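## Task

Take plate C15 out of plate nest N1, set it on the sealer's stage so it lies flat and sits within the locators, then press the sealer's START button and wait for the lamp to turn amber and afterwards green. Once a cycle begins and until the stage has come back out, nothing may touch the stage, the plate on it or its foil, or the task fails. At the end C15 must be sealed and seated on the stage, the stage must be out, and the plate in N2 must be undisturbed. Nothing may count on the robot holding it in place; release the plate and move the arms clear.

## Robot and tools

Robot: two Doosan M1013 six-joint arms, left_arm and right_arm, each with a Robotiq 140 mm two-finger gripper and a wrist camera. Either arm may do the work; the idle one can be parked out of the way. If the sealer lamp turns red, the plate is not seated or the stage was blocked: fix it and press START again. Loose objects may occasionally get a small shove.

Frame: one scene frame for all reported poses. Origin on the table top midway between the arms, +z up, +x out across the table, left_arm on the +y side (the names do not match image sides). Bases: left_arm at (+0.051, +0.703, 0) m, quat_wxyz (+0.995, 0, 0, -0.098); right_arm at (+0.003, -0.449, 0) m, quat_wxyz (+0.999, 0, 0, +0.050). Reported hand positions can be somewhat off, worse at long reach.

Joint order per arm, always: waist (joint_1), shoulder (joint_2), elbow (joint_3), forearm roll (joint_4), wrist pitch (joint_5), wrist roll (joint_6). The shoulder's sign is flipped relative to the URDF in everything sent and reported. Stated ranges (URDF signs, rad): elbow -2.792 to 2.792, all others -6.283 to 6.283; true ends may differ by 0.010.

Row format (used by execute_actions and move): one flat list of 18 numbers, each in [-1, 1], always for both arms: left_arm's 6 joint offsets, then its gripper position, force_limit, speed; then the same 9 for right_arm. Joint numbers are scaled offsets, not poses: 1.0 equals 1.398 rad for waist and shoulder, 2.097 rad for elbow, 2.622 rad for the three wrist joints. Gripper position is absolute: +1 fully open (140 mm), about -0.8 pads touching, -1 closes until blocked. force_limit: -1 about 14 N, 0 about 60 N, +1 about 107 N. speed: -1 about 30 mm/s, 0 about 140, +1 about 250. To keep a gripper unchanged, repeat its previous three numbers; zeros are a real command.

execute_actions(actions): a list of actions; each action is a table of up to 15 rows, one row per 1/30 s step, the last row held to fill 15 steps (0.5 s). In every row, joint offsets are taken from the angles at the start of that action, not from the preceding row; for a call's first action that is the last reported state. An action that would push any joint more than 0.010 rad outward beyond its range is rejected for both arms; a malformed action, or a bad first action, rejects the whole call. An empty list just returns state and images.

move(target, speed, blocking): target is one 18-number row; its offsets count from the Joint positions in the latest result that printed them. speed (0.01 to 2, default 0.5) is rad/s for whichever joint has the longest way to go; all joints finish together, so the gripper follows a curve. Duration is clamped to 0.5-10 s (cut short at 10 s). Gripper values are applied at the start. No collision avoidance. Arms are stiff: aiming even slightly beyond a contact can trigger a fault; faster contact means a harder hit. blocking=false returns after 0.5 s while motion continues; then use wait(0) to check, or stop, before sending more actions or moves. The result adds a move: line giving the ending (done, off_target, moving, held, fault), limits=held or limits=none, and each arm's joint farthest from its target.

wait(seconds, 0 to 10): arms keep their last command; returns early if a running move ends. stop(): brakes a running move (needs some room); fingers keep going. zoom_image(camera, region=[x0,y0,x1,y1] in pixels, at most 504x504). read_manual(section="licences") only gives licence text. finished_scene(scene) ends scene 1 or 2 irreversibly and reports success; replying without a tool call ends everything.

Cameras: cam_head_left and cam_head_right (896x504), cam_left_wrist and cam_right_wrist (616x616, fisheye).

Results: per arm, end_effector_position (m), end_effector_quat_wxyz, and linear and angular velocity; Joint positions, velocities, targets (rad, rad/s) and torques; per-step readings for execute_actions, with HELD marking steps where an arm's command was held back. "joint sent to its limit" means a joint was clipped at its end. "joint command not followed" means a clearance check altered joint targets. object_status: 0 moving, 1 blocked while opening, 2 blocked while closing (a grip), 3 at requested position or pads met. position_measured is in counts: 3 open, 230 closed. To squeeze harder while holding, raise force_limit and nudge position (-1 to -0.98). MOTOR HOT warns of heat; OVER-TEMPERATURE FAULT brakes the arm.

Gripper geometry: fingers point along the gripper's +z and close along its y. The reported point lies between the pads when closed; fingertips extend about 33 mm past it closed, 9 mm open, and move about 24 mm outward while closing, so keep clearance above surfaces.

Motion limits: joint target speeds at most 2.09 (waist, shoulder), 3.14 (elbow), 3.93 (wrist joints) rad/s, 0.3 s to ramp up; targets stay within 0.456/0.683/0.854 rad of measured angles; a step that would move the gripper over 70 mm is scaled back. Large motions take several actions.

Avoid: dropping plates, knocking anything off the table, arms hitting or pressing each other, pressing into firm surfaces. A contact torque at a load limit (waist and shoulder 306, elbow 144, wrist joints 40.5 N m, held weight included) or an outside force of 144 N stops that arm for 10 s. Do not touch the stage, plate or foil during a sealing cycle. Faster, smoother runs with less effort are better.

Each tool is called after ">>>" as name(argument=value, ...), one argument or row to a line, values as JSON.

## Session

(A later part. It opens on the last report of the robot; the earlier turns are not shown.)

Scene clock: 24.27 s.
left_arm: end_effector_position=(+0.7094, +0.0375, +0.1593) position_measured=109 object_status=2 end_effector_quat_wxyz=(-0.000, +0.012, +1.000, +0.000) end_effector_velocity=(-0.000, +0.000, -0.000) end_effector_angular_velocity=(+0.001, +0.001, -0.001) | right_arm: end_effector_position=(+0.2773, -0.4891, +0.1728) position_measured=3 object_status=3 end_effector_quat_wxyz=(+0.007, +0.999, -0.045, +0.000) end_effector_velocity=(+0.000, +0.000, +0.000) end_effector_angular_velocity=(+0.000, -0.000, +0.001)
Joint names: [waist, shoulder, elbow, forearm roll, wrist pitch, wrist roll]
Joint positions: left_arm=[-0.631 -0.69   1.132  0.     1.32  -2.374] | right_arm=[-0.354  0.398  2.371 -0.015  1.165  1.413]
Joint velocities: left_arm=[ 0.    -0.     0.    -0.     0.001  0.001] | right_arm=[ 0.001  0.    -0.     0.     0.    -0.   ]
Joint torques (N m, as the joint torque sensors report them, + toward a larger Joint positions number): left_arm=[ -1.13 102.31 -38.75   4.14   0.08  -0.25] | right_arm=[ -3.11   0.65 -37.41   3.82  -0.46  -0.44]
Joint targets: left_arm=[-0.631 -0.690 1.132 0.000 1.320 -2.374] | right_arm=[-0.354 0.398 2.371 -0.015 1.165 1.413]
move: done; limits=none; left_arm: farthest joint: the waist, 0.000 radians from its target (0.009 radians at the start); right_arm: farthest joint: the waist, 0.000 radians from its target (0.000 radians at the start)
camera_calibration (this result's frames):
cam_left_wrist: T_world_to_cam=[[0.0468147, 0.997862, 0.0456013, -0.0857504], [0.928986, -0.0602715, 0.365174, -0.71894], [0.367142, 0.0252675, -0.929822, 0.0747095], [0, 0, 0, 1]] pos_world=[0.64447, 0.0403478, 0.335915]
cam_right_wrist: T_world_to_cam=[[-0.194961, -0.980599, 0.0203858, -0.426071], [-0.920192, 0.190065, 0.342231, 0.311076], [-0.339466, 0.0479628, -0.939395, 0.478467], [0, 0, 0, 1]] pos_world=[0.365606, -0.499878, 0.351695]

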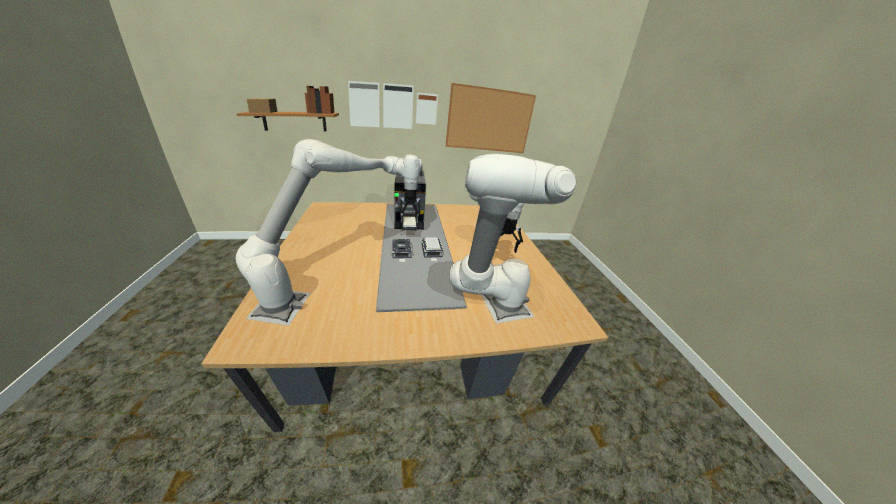

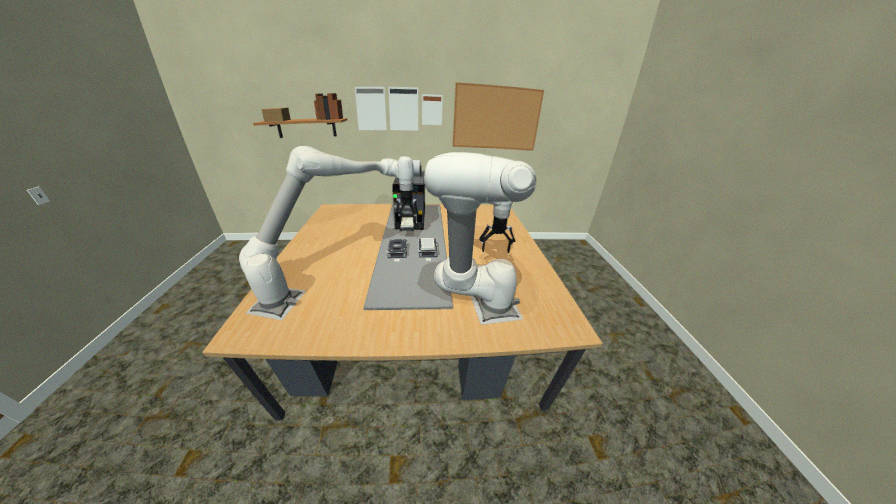

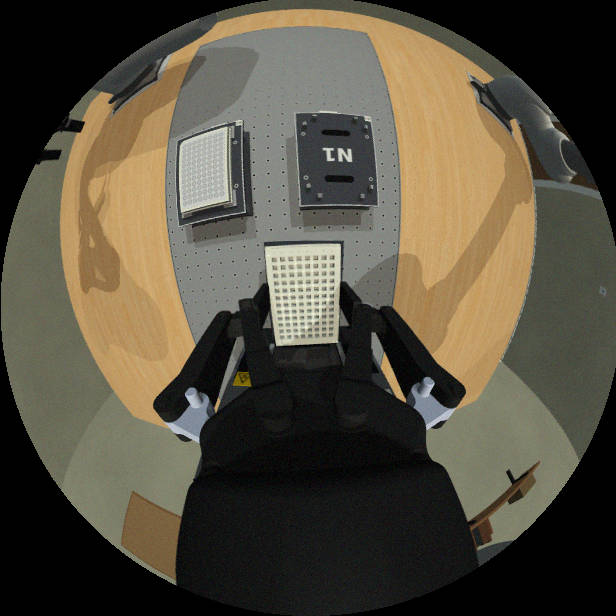

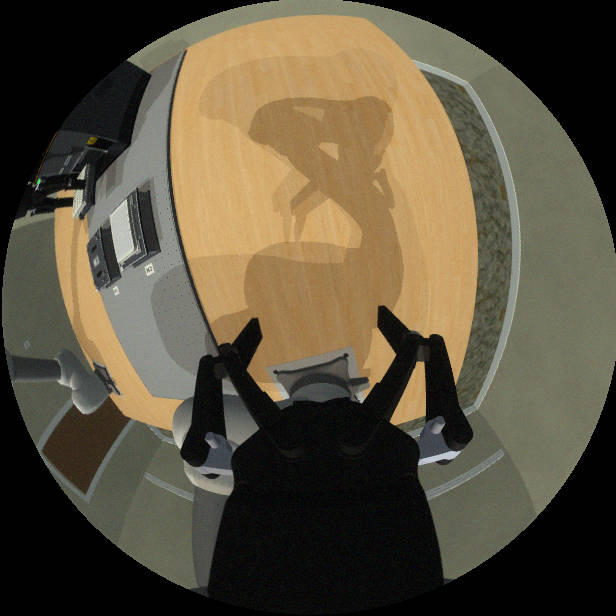

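>>> move(
  target=[0,-0.0033,0.0039,0,-0.005,0.007,-1,-0.3,-0.2, 0,0,0,0,0,0,1,0,0],
  speed=0.05,
)

>>> zoom_image(
  camera="cam_left_wrist",
  region=[230,200,390,360],
)

Scene clock: 26.10 s.
left_arm: end_effector_position=(+0.7098, +0.0372, +0.1506) position_measured=109 object_status=2 end_effector_quat_wxyz=(-0.000, +0.022, +1.000, +0.000) end_effector_velocity=(+0.000, +0.000, +0.000) end_effector_angular_velocity=(-0.000, -0.001, +0.000) | right_arm: end_effector_position=(+0.2773, -0.4891, +0.1728) position_measured=3 object_status=3 end_effector_quat_wxyz=(+0.007, +0.999, -0.045, +0.000) end_effector_velocity=(-0.000, -0.000, -0.000) end_effector_angular_velocity=(+0.000, +0.001, -0.001)
Joint names: [waist, shoulder, elbow, forearm roll, wrist pitch, wrist roll]
Joint positions: left_arm=[-0.631 -0.695  1.14   0.     1.307 -2.355] | right_arm=[-0.354  0.398  2.371 -0.015  1.165  1.413]
Joint velocities: left_arm=[-0.     0.001  0.     0.    -0.    -0.   ] | right_arm=[-0.002  0.     0.    -0.     0.    -0.   ]
Joint torques (N m, as the joint torque sensors report them, + toward a larger Joint positions number): left_arm=[ -0.96 102.31 -38.     4.21   0.25  -0.16] | right_arm=[ -3.41   0.96 -37.85   3.77  -0.3   -0.27]
Joint targets: left_arm=[-0.631 -0.695 1.140 0.000 1.307 -2.355] | right_arm=[-0.354 0.398 2.371 -0.015 1.165 1.413]
move: done; limits=none; left_arm: farthest joint: the waist, 0.000 radians from its target (0.000 radians at the start); right_arm: farthest joint: the waist, 0.000 radians from its target (0.000 radians at the start)
camera_calibration (this result's frames):
cam_left_wrist: T_world_to_cam=[[0.0650968, 0.996847, 0.0453691, -0.0979176], [0.927647, -0.0772078, 0.36539, -0.714538], [0.367741, 0.0183008, -0.929748, 0.0663024], [0, 0, 0, 1]] pos_world=[0.644831, 0.0412276, 0.327172]
cam_right_wrist: T_world_to_cam=[[-0.194961, -0.980599, 0.0203858, -0.426071], [-0.920192, 0.190065, 0.342231, 0.311076], [-0.339466, 0.0479627, -0.939395, 0.478467], [0, 0, 0, 1]] pos_world=[0.365606, -0.499878, 0.351695]

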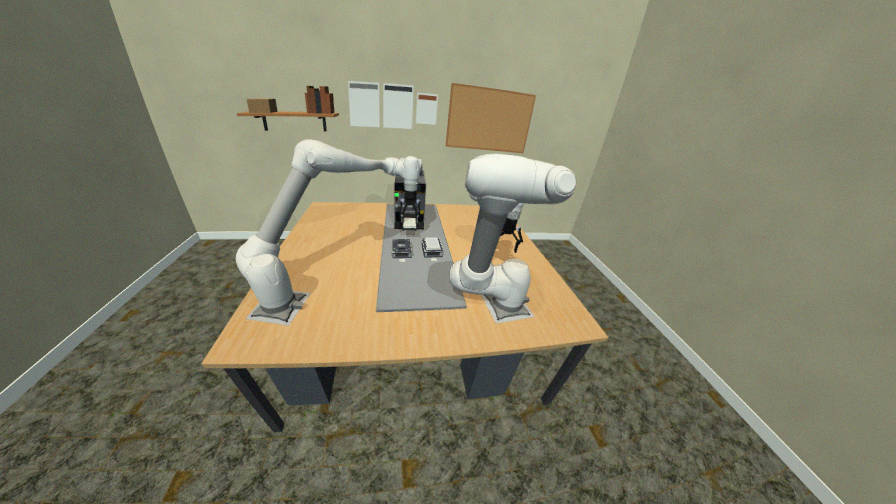

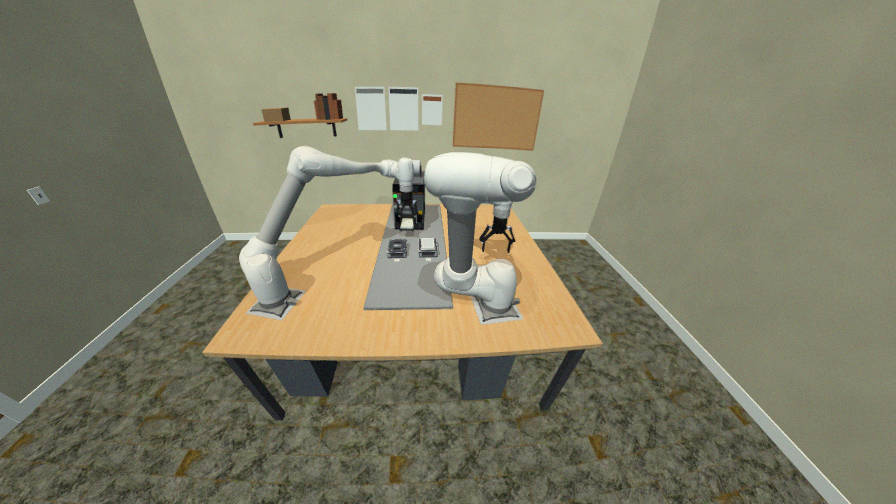

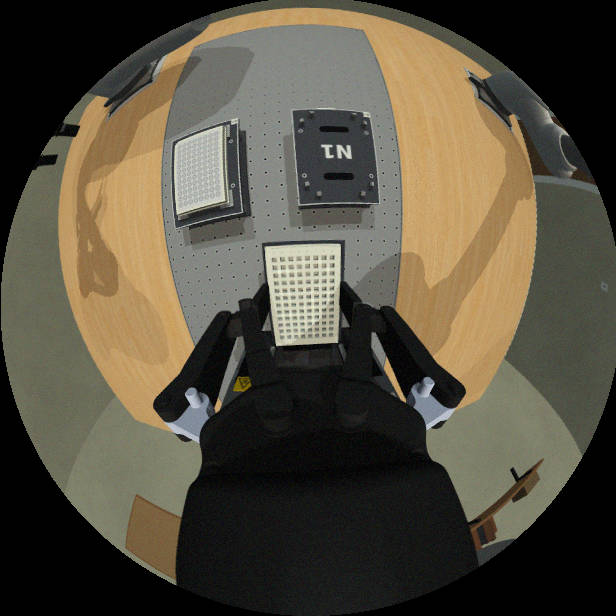

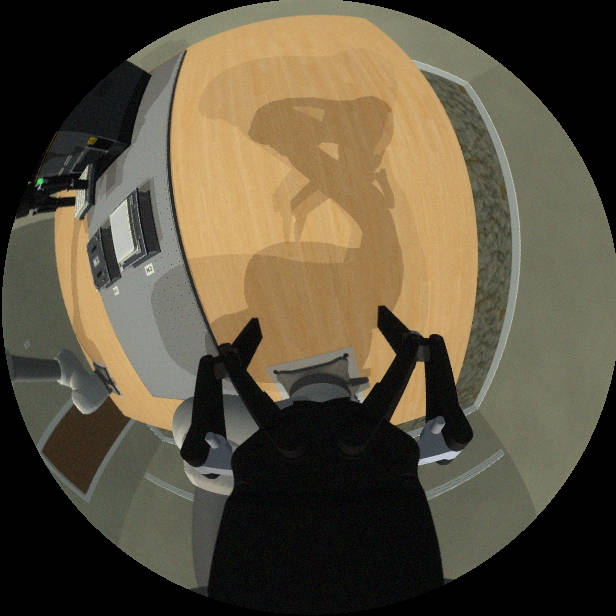

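Region (230, 200, 390, 360) of cam_left_wrist's 616x616 image, scaled by 3.150, with more detail than that image has.

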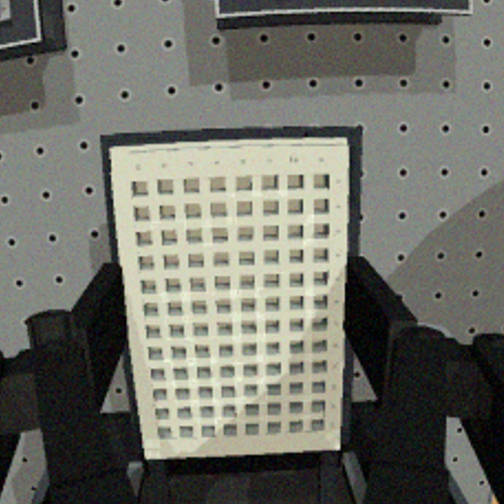

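>>> execute_actions(
  actions=[
    [[0.0003,-0.0013,0.0015,0,-0.0019,0,-1,-0.3,-0.2, 0,0,0,0,0,0,1,0,0]],
  ],
)

>>> zoom_image(
  camera="cam_left_wrist",
  region=[230,200,390,360],
)

Scene clock: 27.07 s.
left_arm: end_effector_position=(+0.7101, +0.0373, +0.1471) position_measured=109 object_status=2 end_effector_quat_wxyz=(-0.000, +0.021, +1.000, +0.000) end_effector_velocity=(+0.000, -0.000, -0.000) end_effector_angular_velocity=(-0.001, -0.001, -0.001) | right_arm: end_effector_position=(+0.2773, -0.4891, +0.1728) position_measured=3 object_status=3 end_effector_quat_wxyz=(+0.007, +0.999, -0.045, +0.000) end_effector_velocity=(-0.000, +0.000, -0.000) end_effector_angular_velocity=(+0.000, -0.000, -0.001)
Joint names: [waist, shoulder, elbow, forearm roll, wrist pitch, wrist roll]
Joint positions: left_arm=[-0.631 -0.696  1.143  0.     1.302 -2.355] | right_arm=[-0.354  0.398  2.371 -0.015  1.165  1.413]
Joint velocities: left_arm=[ 0.    -0.    -0.     0.    -0.001  0.001] | right_arm=[-0.  0.  0.  0. -0.  0.]
Joint torques (N m, as the joint torque sensors report them, + toward a larger Joint positions number): left_arm=[  1.34  99.83 -37.78   4.74  -0.66  -0.11] | right_arm=[ -3.09   0.4  -37.89   3.89  -0.47  -0.19]
Joint targets: left_arm=[-0.631 -0.696 1.143 0.000 1.302 -2.355] | right_arm=[-0.354 0.398 2.371 -0.015 1.165 1.413]
Step readings (joint positions):
0: left_arm=[-0.631 -0.695 1.140 0.000 1.307 -2.355] | right_arm=[-0.354 0.398 2.371 -0.015 1.165 1.413]
1: left_arm=[-0.631 -0.695 1.140 0.000 1.307 -2.355] | right_arm=[-0.354 0.398 2.371 -0.015 1.165 1.413]
2: left_arm=[-0.631 -0.695 1.142 0.000 1.305 -2.355] | right_arm=[-0.354 0.398 2.371 -0.015 1.165 1.413]
4: left_arm=[-0.631 -0.696 1.143 0.000 1.302 -2.355] | right_arm=[-0.354 0.398 2.371 -0.015 1.165 1.413]
8: left_arm=[-0.631 -0.696 1.143 0.000 1.302 -2.355] | right_arm=[-0.354 0.398 2.371 -0.015 1.165 1.413]
15: Joint positions above
camera_calibration (this result's frames):
cam_left_wrist: T_world_to_cam=[[0.0646851, 0.996872, 0.0454024, -0.0976747], [0.927691, -0.0768362, 0.365357, -0.713647], [0.367703, 0.0184862, -0.92976, 0.0629755], [0, 0, 0, 1]] pos_world=[0.645206, 0.0413711, 0.323723]
cam_right_wrist: T_world_to_cam=[[-0.194961, -0.980599, 0.0203857, -0.426071], [-0.920192, 0.190065, 0.342231, 0.311076], [-0.339466, 0.047963, -0.939395, 0.478467], [0, 0, 0, 1]] pos_world=[0.365606, -0.499878, 0.351695]

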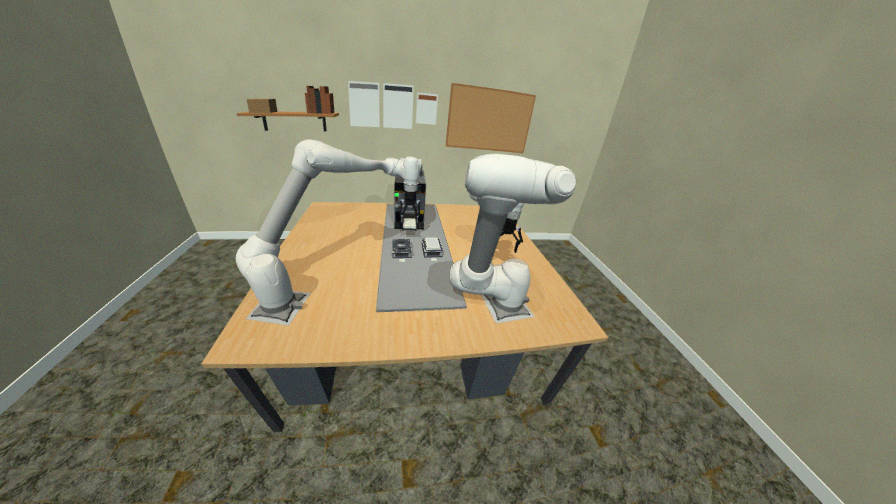

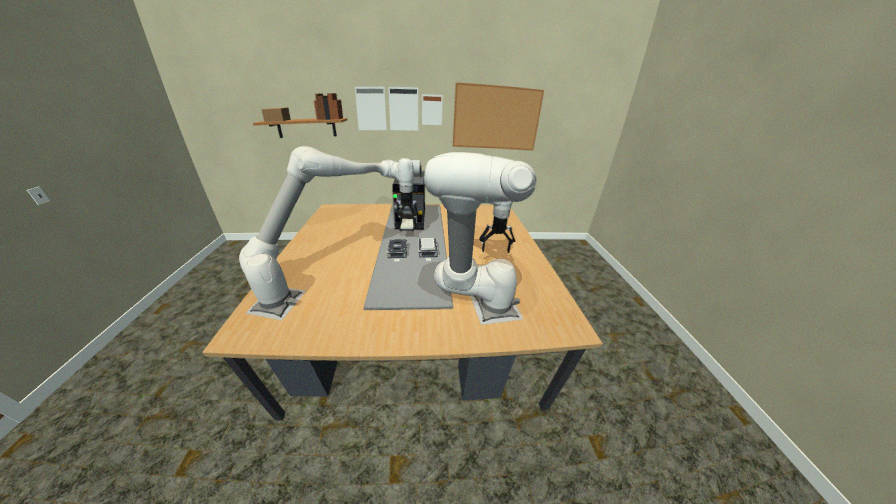

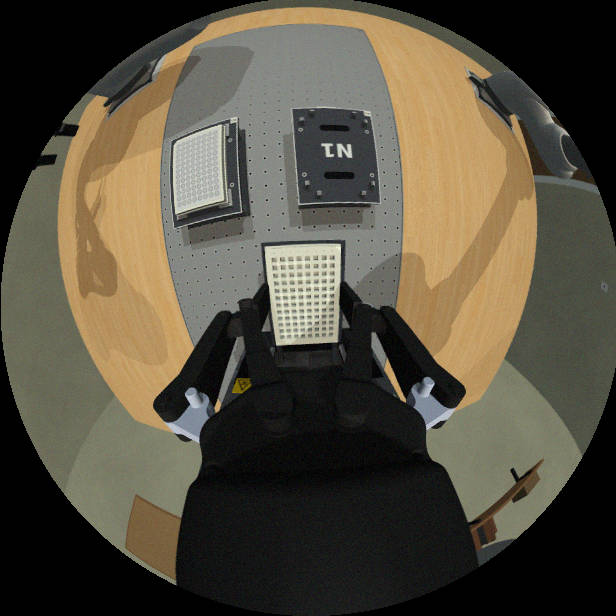

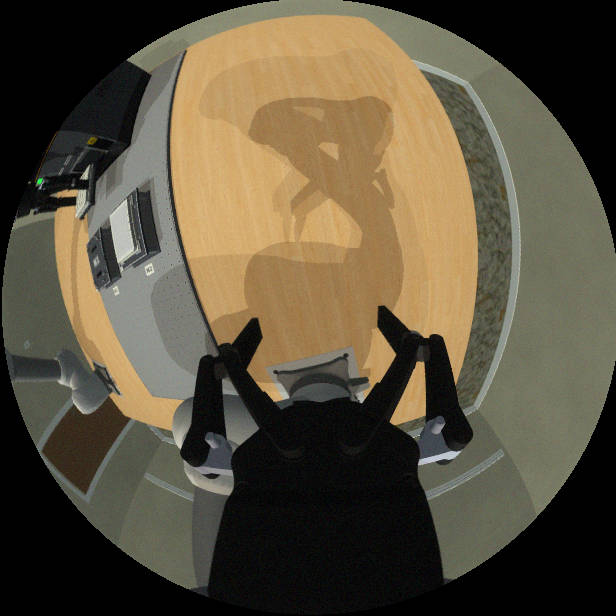

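Region (230, 200, 390, 360) of cam_left_wrist's 616x616 image, scaled by 3.150, with more detail than that image has.

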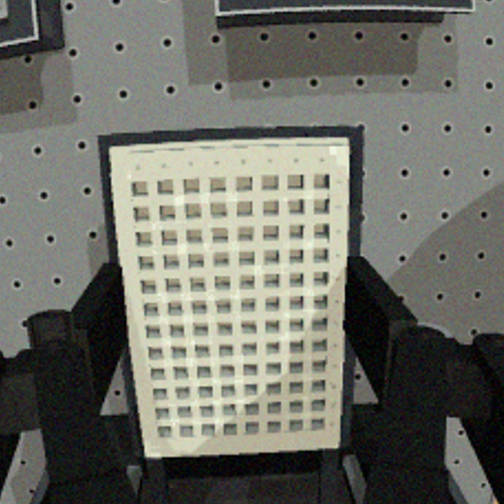

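>>> execute_actions(
  actions=[
    [[0,0,0,0,0,0,0.5,-0.3,-0.3, 0,0,0,0,0,0,1,0,0]],
    [[0,0.008,-0.01,0,0.013,0,0.5,-0.3,-0.3, 0,0,0,0,0,0,1,0,0]],
  ],
)

>>> zoom_image(
  camera="cam_left_wrist",
  region=[230,200,390,360],
)

Scene clock: 28.67 s.
left_arm: end_effector_position=(+0.7092, +0.0384, +0.1689) position_measured=66 object_status=3 end_effector_quat_wxyz=(-0.001, +0.021, +1.000, +0.001) end_effector_velocity=(+0.000, +0.000, +0.000) end_effector_angular_velocity=(+0.000, -0.000, -0.000) | right_arm: end_effector_position=(+0.2773, -0.4891, +0.1728) position_measured=3 object_status=3 end_effector_quat_wxyz=(+0.007, +0.999, -0.045, +0.000) end_effector_velocity=(+0.000, -0.000, +0.000) end_effector_angular_velocity=(-0.001, +0.001, +0.001)
Joint names: [waist, shoulder, elbow, forearm roll, wrist pitch, wrist roll]
Joint positions: left_arm=[-0.631 -0.685  1.122  0.     1.336 -2.355] | right_arm=[-0.354  0.398  2.371 -0.015  1.165  1.413]
Joint velocities: left_arm=[-0.  0. -0.  0.  0.  0.] | right_arm=[ 0.    -0.    -0.    -0.001  0.    -0.001]
Joint torques (N m, as the joint torque sensors report them, + toward a larger Joint positions number): left_arm=[ -0.84 102.78 -38.84   4.29   0.15  -0.21] | right_arm=[ -3.55   0.97 -37.92   3.76  -0.41  -0.38]
Joint targets: left_arm=[-0.631 -0.685 1.122 0.000 1.336 -2.355] | right_arm=[-0.354 0.398 2.371 -0.015 1.165 1.413]
Step readings (joint positions; steps 1 to 15: 1st action; 16 to 30: 2nd action):
0: left_arm=[-0.631 -0.696 1.143 0.000 1.302 -2.355] | right_arm=[-0.354 0.398 2.371 -0.015 1.165 1.413]
1: left_arm=[-0.631 -0.696 1.143 0.000 1.302 -2.355] | right_arm=[-0.354 0.398 2.371 -0.015 1.165 1.413]
2: left_arm=[-0.631 -0.696 1.143 0.000 1.302 -2.355] | right_arm=[-0.354 0.398 2.371 -0.015 1.165 1.413]
4: left_arm=[-0.631 -0.696 1.143 0.000 1.302 -2.355] | right_arm=[-0.354 0.398 2.371 -0.015 1.165 1.413]
8: left_arm=[-0.631 -0.696 1.143 0.000 1.302 -2.355] | right_arm=[-0.354 0.398 2.371 -0.015 1.165 1.413]
15: left_arm=[-0.631 -0.696 1.143 0.000 1.302 -2.355] | right_arm=[-0.354 0.398 2.371 -0.015 1.165 1.413]
16: left_arm=[-0.631 -0.696 1.143 0.000 1.302 -2.355] | right_arm=[-0.354 0.398 2.371 -0.015 1.165 1.413]
17: left_arm=[-0.631 -0.695 1.139 0.000 1.309 -2.355] | right_arm=[-0.354 0.398 2.371 -0.015 1.165 1.413]
19: left_arm=[-0.631 -0.685 1.123 0.000 1.333 -2.355] | right_arm=[-0.354 0.398 2.371 -0.015 1.165 1.413]
23: left_arm=[-0.631 -0.685 1.122 0.000 1.336 -2.355] | right_arm=[-0.354 0.398 2.371 -0.015 1.165 1.413]
30: Joint positions above
camera_calibration (this result's frames):
cam_left_wrist: T_world_to_cam=[[0.0647112, 0.99681, 0.0467094, -0.0999561], [0.928141, -0.0773151, 0.36411, -0.720716], [0.36656, 0.0197909, -0.930184, 0.0844066], [0, 0, 0, 1]] pos_world=[0.644455, 0.0422445, 0.345602]
cam_right_wrist: T_world_to_cam=[[-0.194961, -0.980599, 0.0203857, -0.426071], [-0.920192, 0.190065, 0.342232, 0.311076], [-0.339467, 0.0479629, -0.939394, 0.478467], [0, 0, 0, 1]] pos_world=[0.365606, -0.499878, 0.351695]

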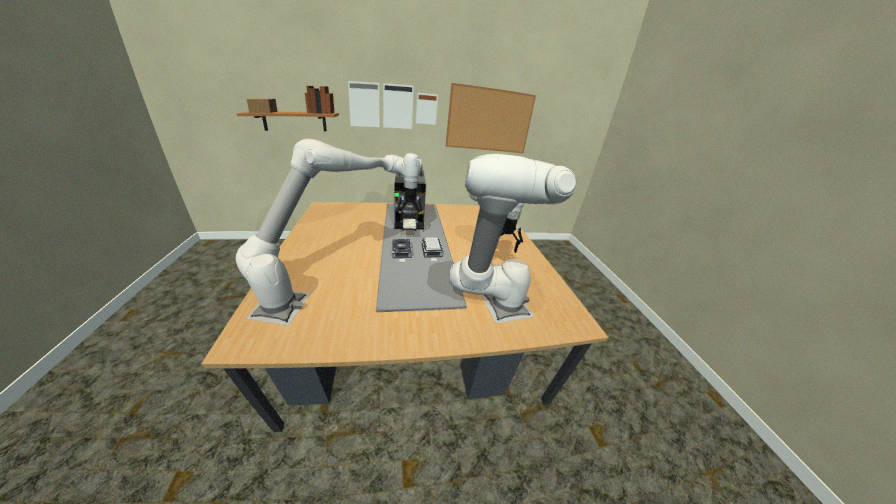

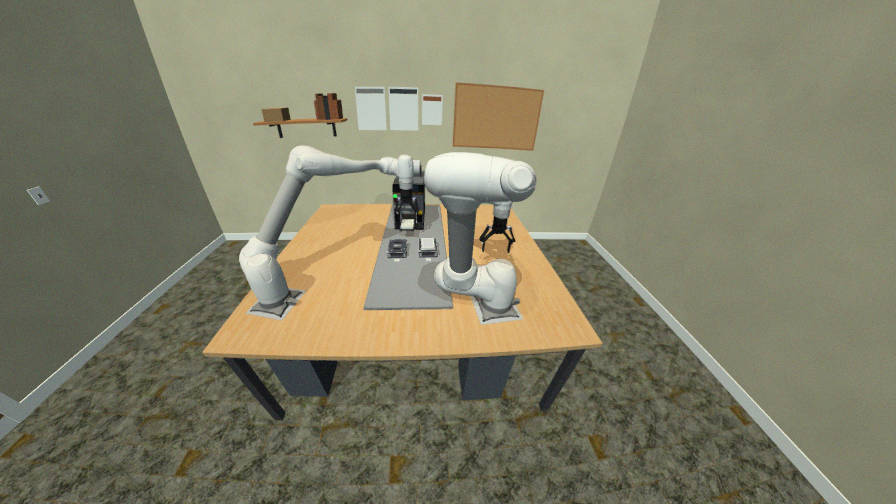

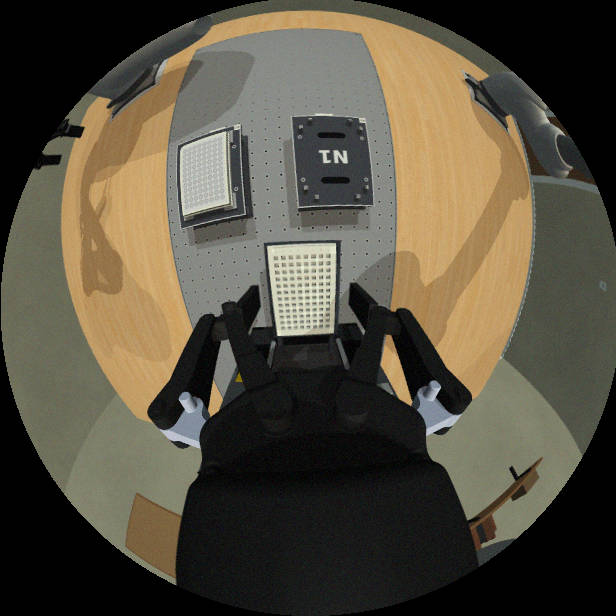

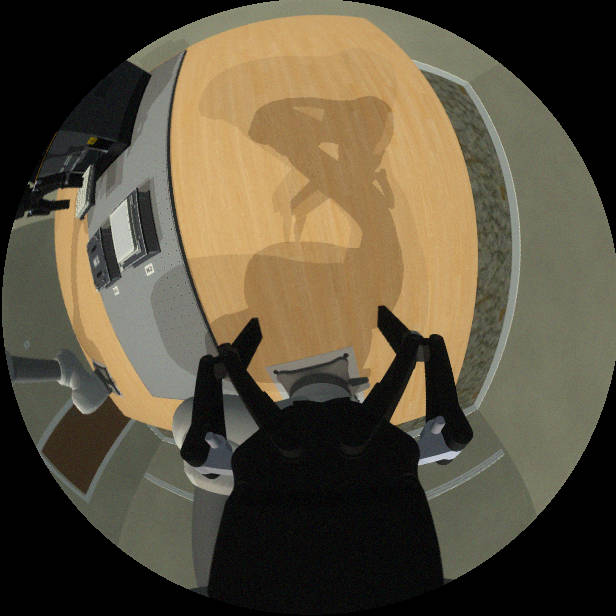

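Region (230, 200, 390, 360) of cam_left_wrist's 616x616 image, scaled by 3.150, with more detail than that image has.

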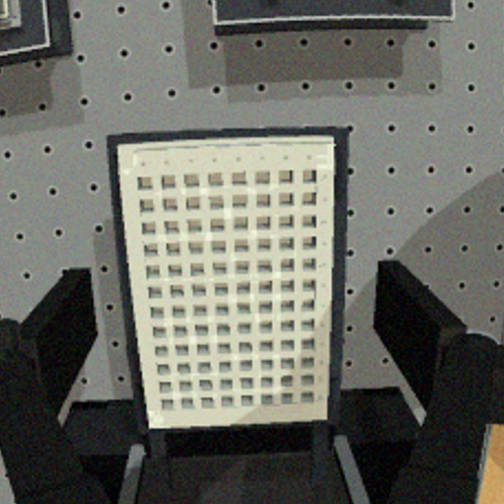

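>>> move(
  target=[0,0.034,-0.041,0,0.051,0,0.5,-0.3,0, 0,0,0,0,0,0,1,0,0],
  speed=0.5,
)

Scene clock: 31.43 s.
left_arm: end_effector_position=(+0.7019, +0.0463, +0.2604) position_measured=66 object_status=3 end_effector_quat_wxyz=(-0.001, +0.021, +1.000, +0.001) end_effector_velocity=(+0.000, -0.000, +0.001) end_effector_angular_velocity=(-0.002, -0.002, -0.000) | right_arm: end_effector_position=(+0.2773, -0.4891, +0.1728) position_measured=3 object_status=3 end_effector_quat_wxyz=(+0.007, +0.999, -0.045, +0.000) end_effector_velocity=(-0.000, -0.000, -0.000) end_effector_angular_velocity=(-0.001, +0.000, +0.000)
Joint names: [waist, shoulder, elbow, forearm roll, wrist pitch, wrist roll]
Joint positions: left_arm=[-0.631 -0.638  1.036  0.     1.47  -2.355] | right_arm=[-0.354  0.398  2.371 -0.015  1.165  1.413]
Joint velocities: left_arm=[-0.     0.001 -0.     0.    -0.001  0.   ] | right_arm=[-0.     0.     0.    -0.001 -0.    -0.   ]
Joint torques (N m, as the joint torque sensors report them, + toward a larger Joint positions number): left_arm=[ -1.82  98.75 -39.53   4.43   0.09  -0.1 ] | right_arm=[ -3.27   0.04 -37.98   3.78  -0.45  -0.32]
Joint targets: left_arm=[-0.631 -0.638 1.036 0.000 1.470 -2.355] | right_arm=[-0.354 0.398 2.371 -0.015 1.165 1.413]
move: done; limits=none; left_arm: farthest joint: the waist, 0.000 radians from its target (0.000 radians at the start); right_arm: farthest joint: the waist, 0.000 radians from its target (0.000 radians at the start)
camera_calibration (this result's frames):
cam_left_wrist: T_world_to_cam=[[0.0647277, 0.996804, 0.0468152, -0.11161], [0.928226, -0.0773644, 0.363882, -0.746676], [0.366341, 0.0199018, -0.930268, 0.172243], [0, 0, 0, 1]] pos_world=[0.637209, 0.0500594, 0.43716]
cam_right_wrist: T_world_to_cam=[[-0.194961, -0.980599, 0.0203857, -0.426071], [-0.920192, 0.190065, 0.342231, 0.311076], [-0.339466, 0.0479629, -0.939395, 0.478467], [0, 0, 0, 1]] pos_world=[0.365606, -0.499878, 0.351695]

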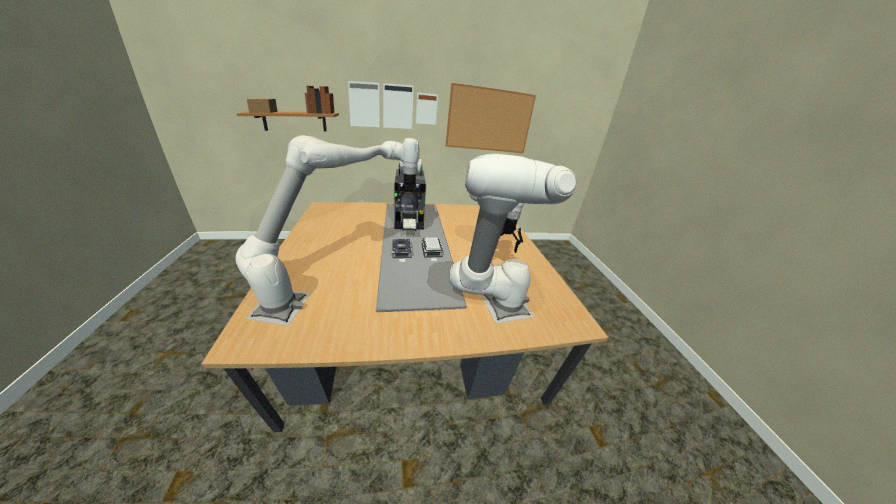

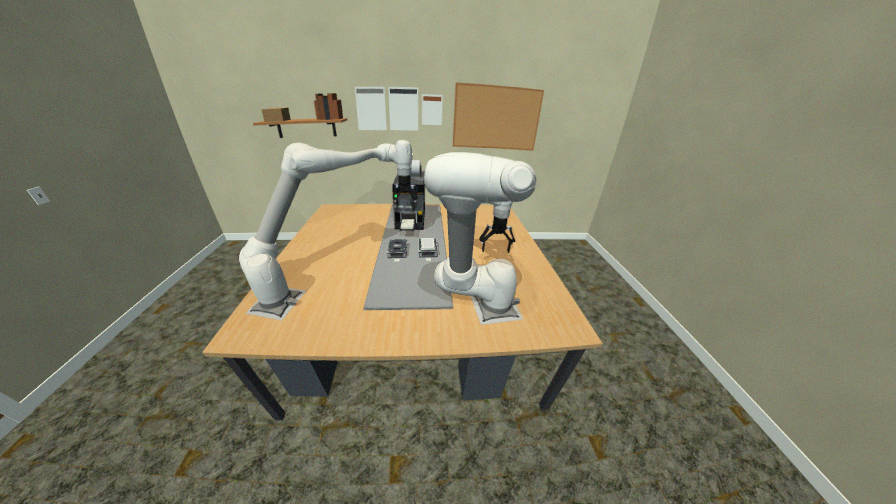

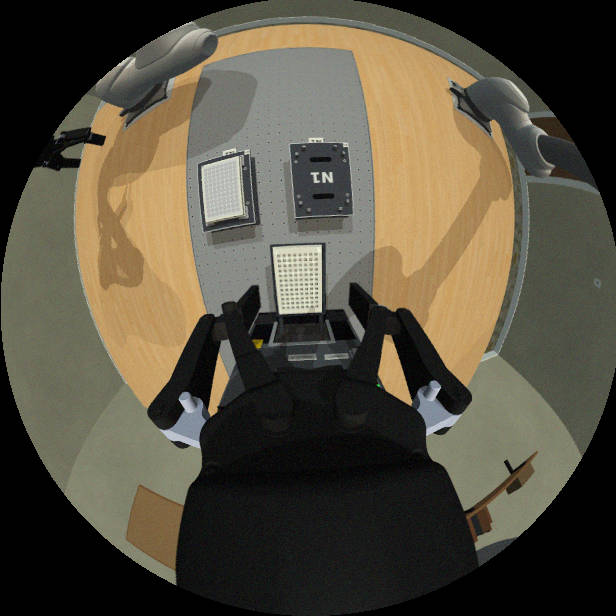

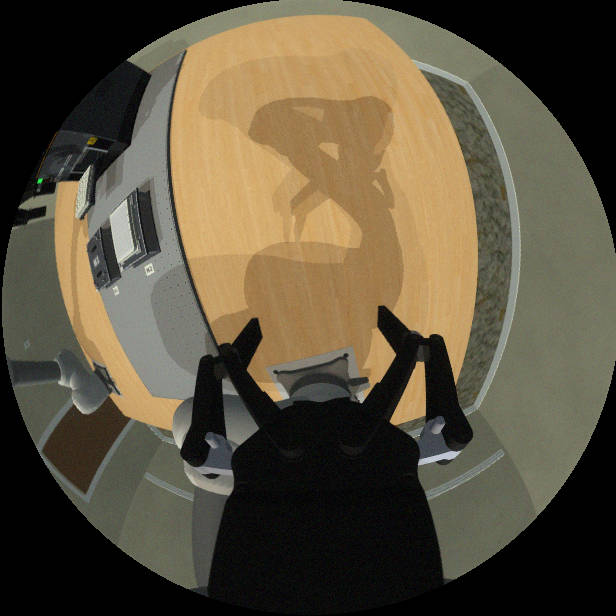

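>>> execute_actions(
  actions=[],
)

Scene clock: 33.00 s.
left_arm: end_effector_position=(+0.7019, +0.0463, +0.2605) position_measured=66 object_status=3 end_effector_quat_wxyz=(-0.001, +0.021, +1.000, +0.001) end_effector_velocity=(+0.000, +0.000, +0.000) end_effector_angular_velocity=(+0.001, -0.001, -0.000) | right_arm: end_effector_position=(+0.2773, -0.4891, +0.1728) position_measured=3 object_status=3 end_effector_quat_wxyz=(+0.007, +0.999, -0.045, +0.000) end_effector_velocity=(+0.001, +0.000, +0.000) end_effector_angular_velocity=(+0.000, -0.001, +0.000)
Joint names: [waist, shoulder, elbow, forearm roll, wrist pitch, wrist roll]
Joint positions: left_arm=[-0.631 -0.638  1.036  0.     1.47  -2.355] | right_arm=[-0.354  0.398  2.371 -0.015  1.165  1.413]
Joint velocities: left_arm=[ 0.     0.     0.     0.001  0.    -0.   ] | right_arm=[ 0.    -0.    -0.001  0.    -0.    -0.001]
Joint torques (N m, as the joint torque sensors report them, + toward a larger Joint positions number): left_arm=[ -0.1   98.01 -39.44   4.29   0.17  -0.3 ] | right_arm=[ -2.76   1.15 -37.92   3.77  -0.4   -0.28]
Joint targets: left_arm=[-0.631 -0.638 1.036 0.000 1.470 -2.355] | right_arm=[-0.354 0.398 2.371 -0.015 1.165 1.413]
camera_calibration (this result's frames):
cam_left_wrist: T_world_to_cam=[[0.0647011, 0.996805, 0.0468319, -0.111637], [0.928185, -0.0773482, 0.363992, -0.746745], [0.366451, 0.019918, -0.930224, 0.172199], [0, 0, 0, 1]] pos_world=[0.637237, 0.0500908, 0.437221]
cam_right_wrist: T_world_to_cam=[[-0.194961, -0.980599, 0.0203857, -0.426071], [-0.920192, 0.190065, 0.342231, 0.311076], [-0.339466, 0.0479629, -0.939395, 0.478467], [0, 0, 0, 1]] pos_world=[0.365606, -0.499878, 0.351695]

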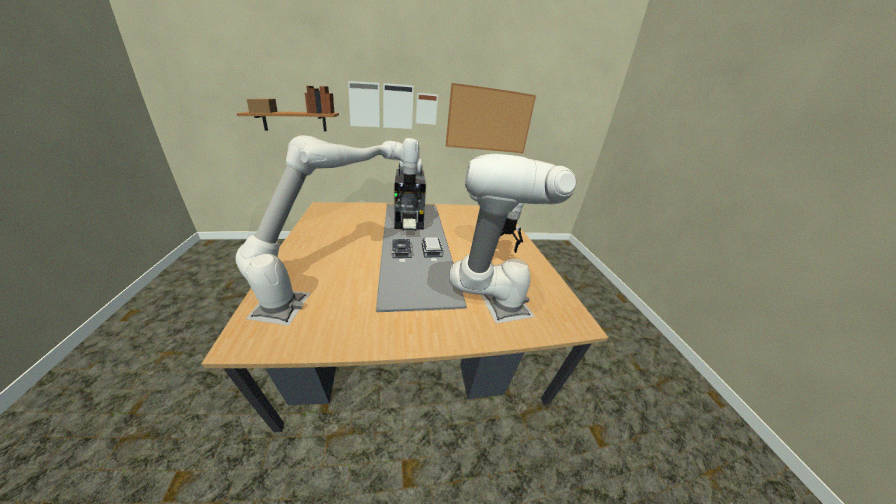

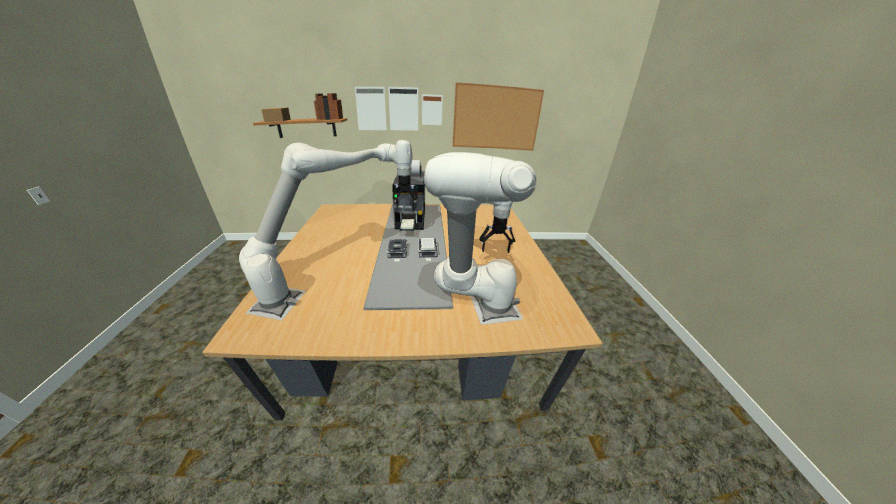

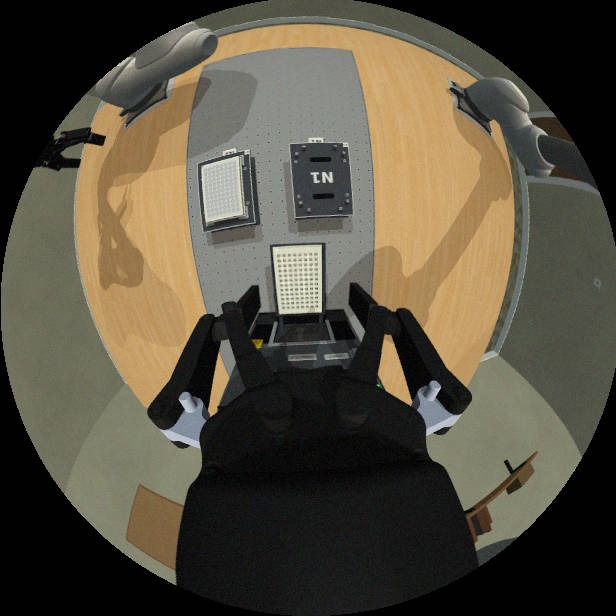

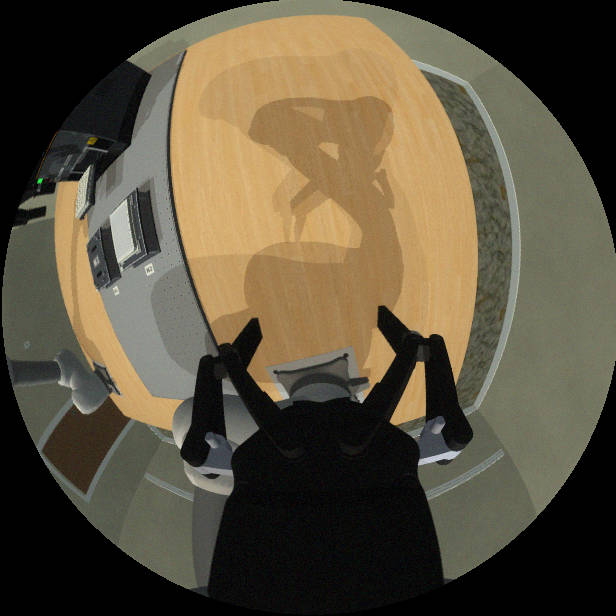

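>>> zoom_image(
  camera="cam_head_right",
  region=[370, 160, 450, 250],
)

Region (370, 160, 450, 250) of cam_head_right's 896x504 image, scaled by 5.600, with more detail than that image has.

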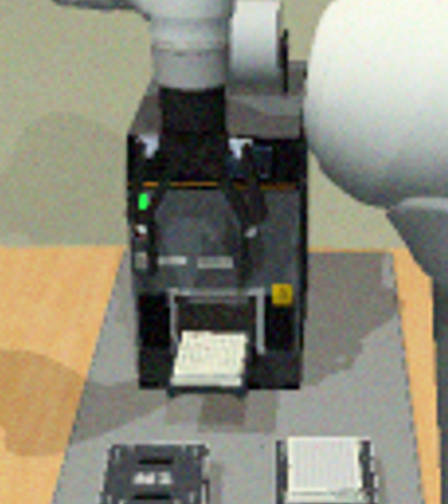

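>>> move(
  target=[0.0708,0.261,0.3066,0,-0.3356,0.299,-1,0,0.5,0,0,0,0,0,0,1,0,0],
  speed=0.8,
)

Scene clock: 35.77 s.
left_arm: end_effector_position=(+0.7257, +0.1477, +0.2670) position_measured=233 object_status=3 end_effector_quat_wxyz=(+0.276, +0.340, +0.893, -0.105) end_effector_velocity=(+0.000, +0.000, +0.000) end_effector_angular_velocity=(-0.000, -0.001, -0.001) | right_arm: end_effector_position=(+0.2773, -0.4891, +0.1728) position_measured=3 object_status=3 end_effector_quat_wxyz=(+0.007, +0.999, -0.045, +0.000) end_effector_velocity=(-0.000, -0.001, -0.000) end_effector_angular_velocity=(-0.000, +0.001, -0.002)
Joint names: [waist, shoulder, elbow, forearm roll, wrist pitch, wrist roll]
Joint positions: left_arm=[-0.532 -0.273  1.679  0.     0.59  -1.572] | right_arm=[-0.354  0.398  2.371 -0.015  1.165  1.413]
Joint velocities: left_arm=[ 0.     0.     0.001 -0.001 -0.001  0.002] | right_arm=[-0.001 -0.001  0.    -0.001 -0.     0.001]
Joint torques (N m, as the joint torque sensors report them, + toward a larger Joint positions number): left_arm=[ -1.    62.94 -38.57   3.99  -1.29  -0.22] | right_arm=[ -2.89   1.52 -37.7    3.79  -0.44  -0.19]
Joint targets: left_arm=[-0.532 -0.273 1.679 0.000 0.590 -1.571] | right_arm=[-0.354 0.398 2.371 -0.015 1.165 1.413]
move: done; limits=none; left_arm: farthest joint: the waist, 0.000 radians from its target (0.099 radians at the start); right_arm: farthest joint: the waist, 0.000 radians from its target (0.000 radians at the start)
camera_calibration (this result's frames):
cam_left_wrist: T_world_to_cam=[[0.658878, 0.750623, 0.0494431, -0.610063], [0.394995, -0.401156, 0.82647, -0.452001], [0.640202, -0.525013, -0.560806, -0.049281], [0, 0, 0, 1]] pos_world=[0.612045, 0.250731, 0.376092]
cam_right_wrist: T_world_to_cam=[[-0.194961, -0.980599, 0.0203857, -0.426071], [-0.920192, 0.190065, 0.342231, 0.311076], [-0.339466, 0.0479629, -0.939395, 0.478467], [0, 0, 0, 1]] pos_world=[0.365606, -0.499878, 0.351695]

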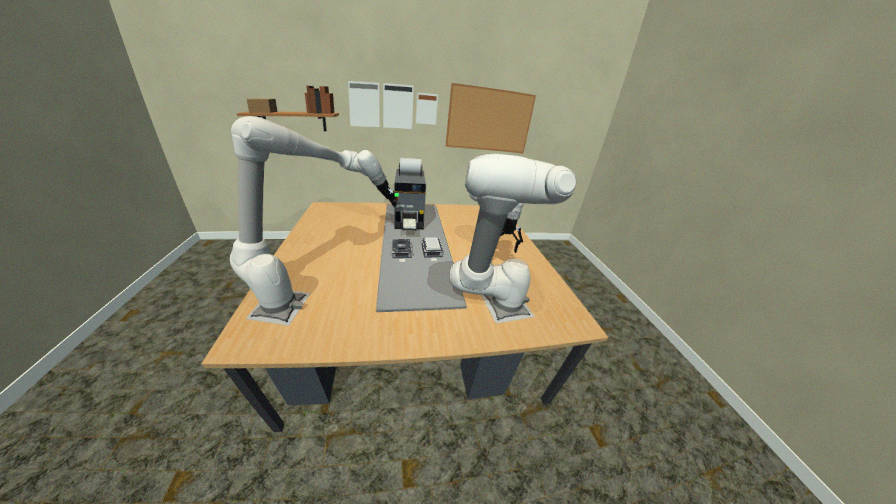

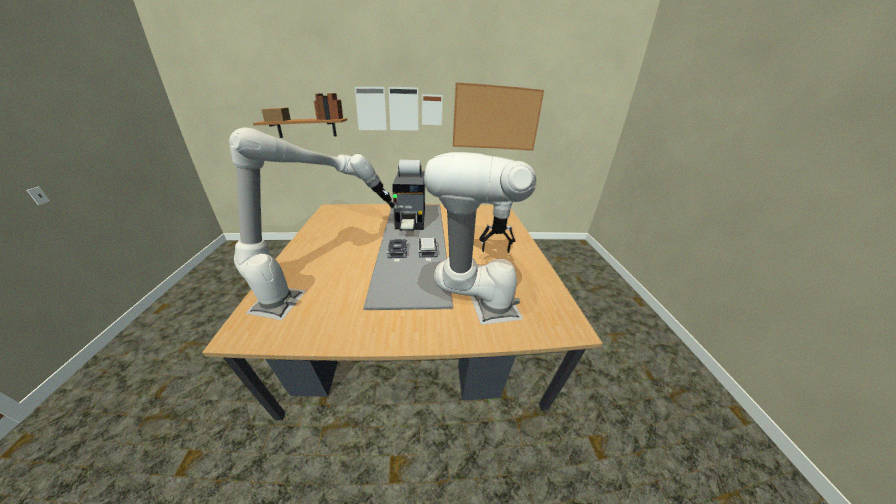

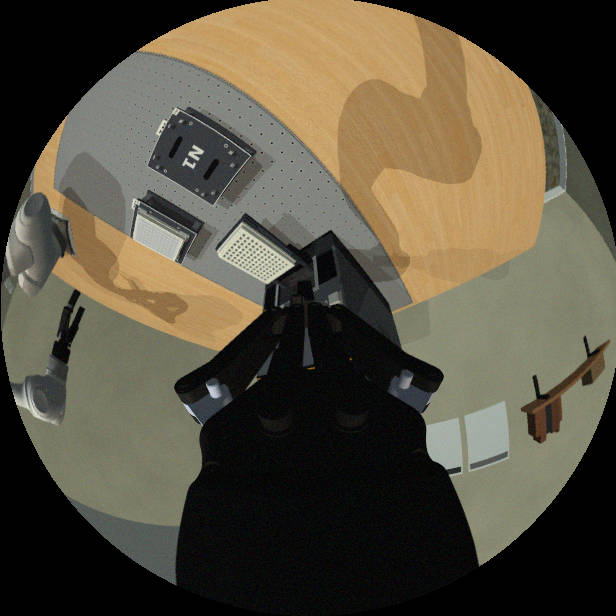

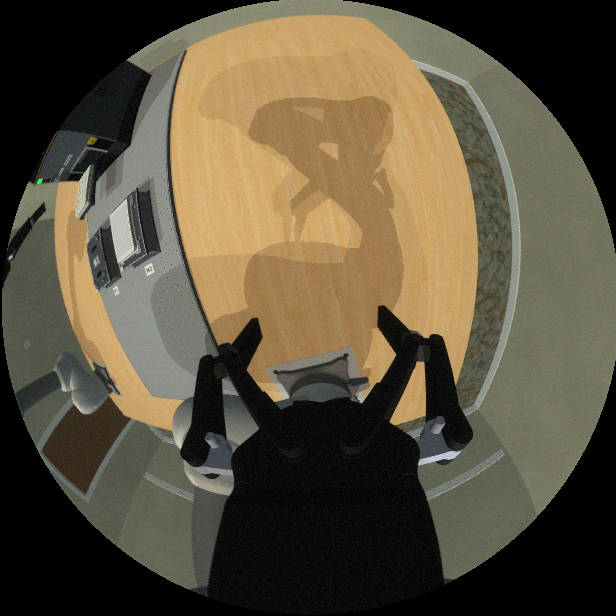

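>>> zoom_image(
  camera="cam_head_left",
  region=[360, 150, 450, 250],
)

>>> zoom_image(
  camera="cam_left_wrist",
  region=[200, 190, 420, 390],
)

Region (360, 150, 450, 250) of cam_head_left's 896x504 image, scaled by 5.040, with more detail than that image has; it fills the left 454 columns of this view, and the rest is white.

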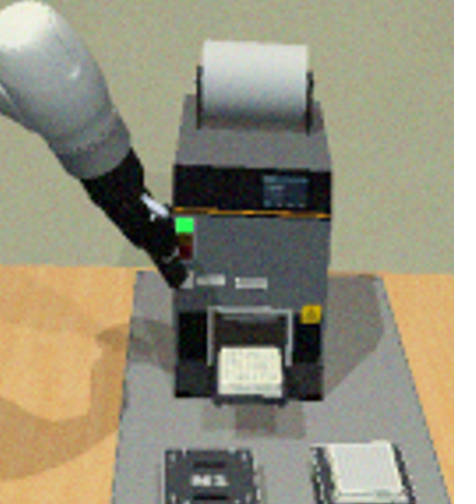

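Region (200, 190, 420, 390) of cam_left_wrist's 616x616 image, scaled by 2.291, with more detail than that image has; it fills the top 458 rows of this view, and the rest is white.

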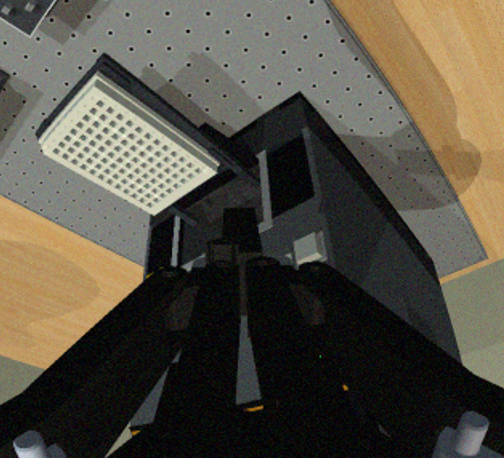

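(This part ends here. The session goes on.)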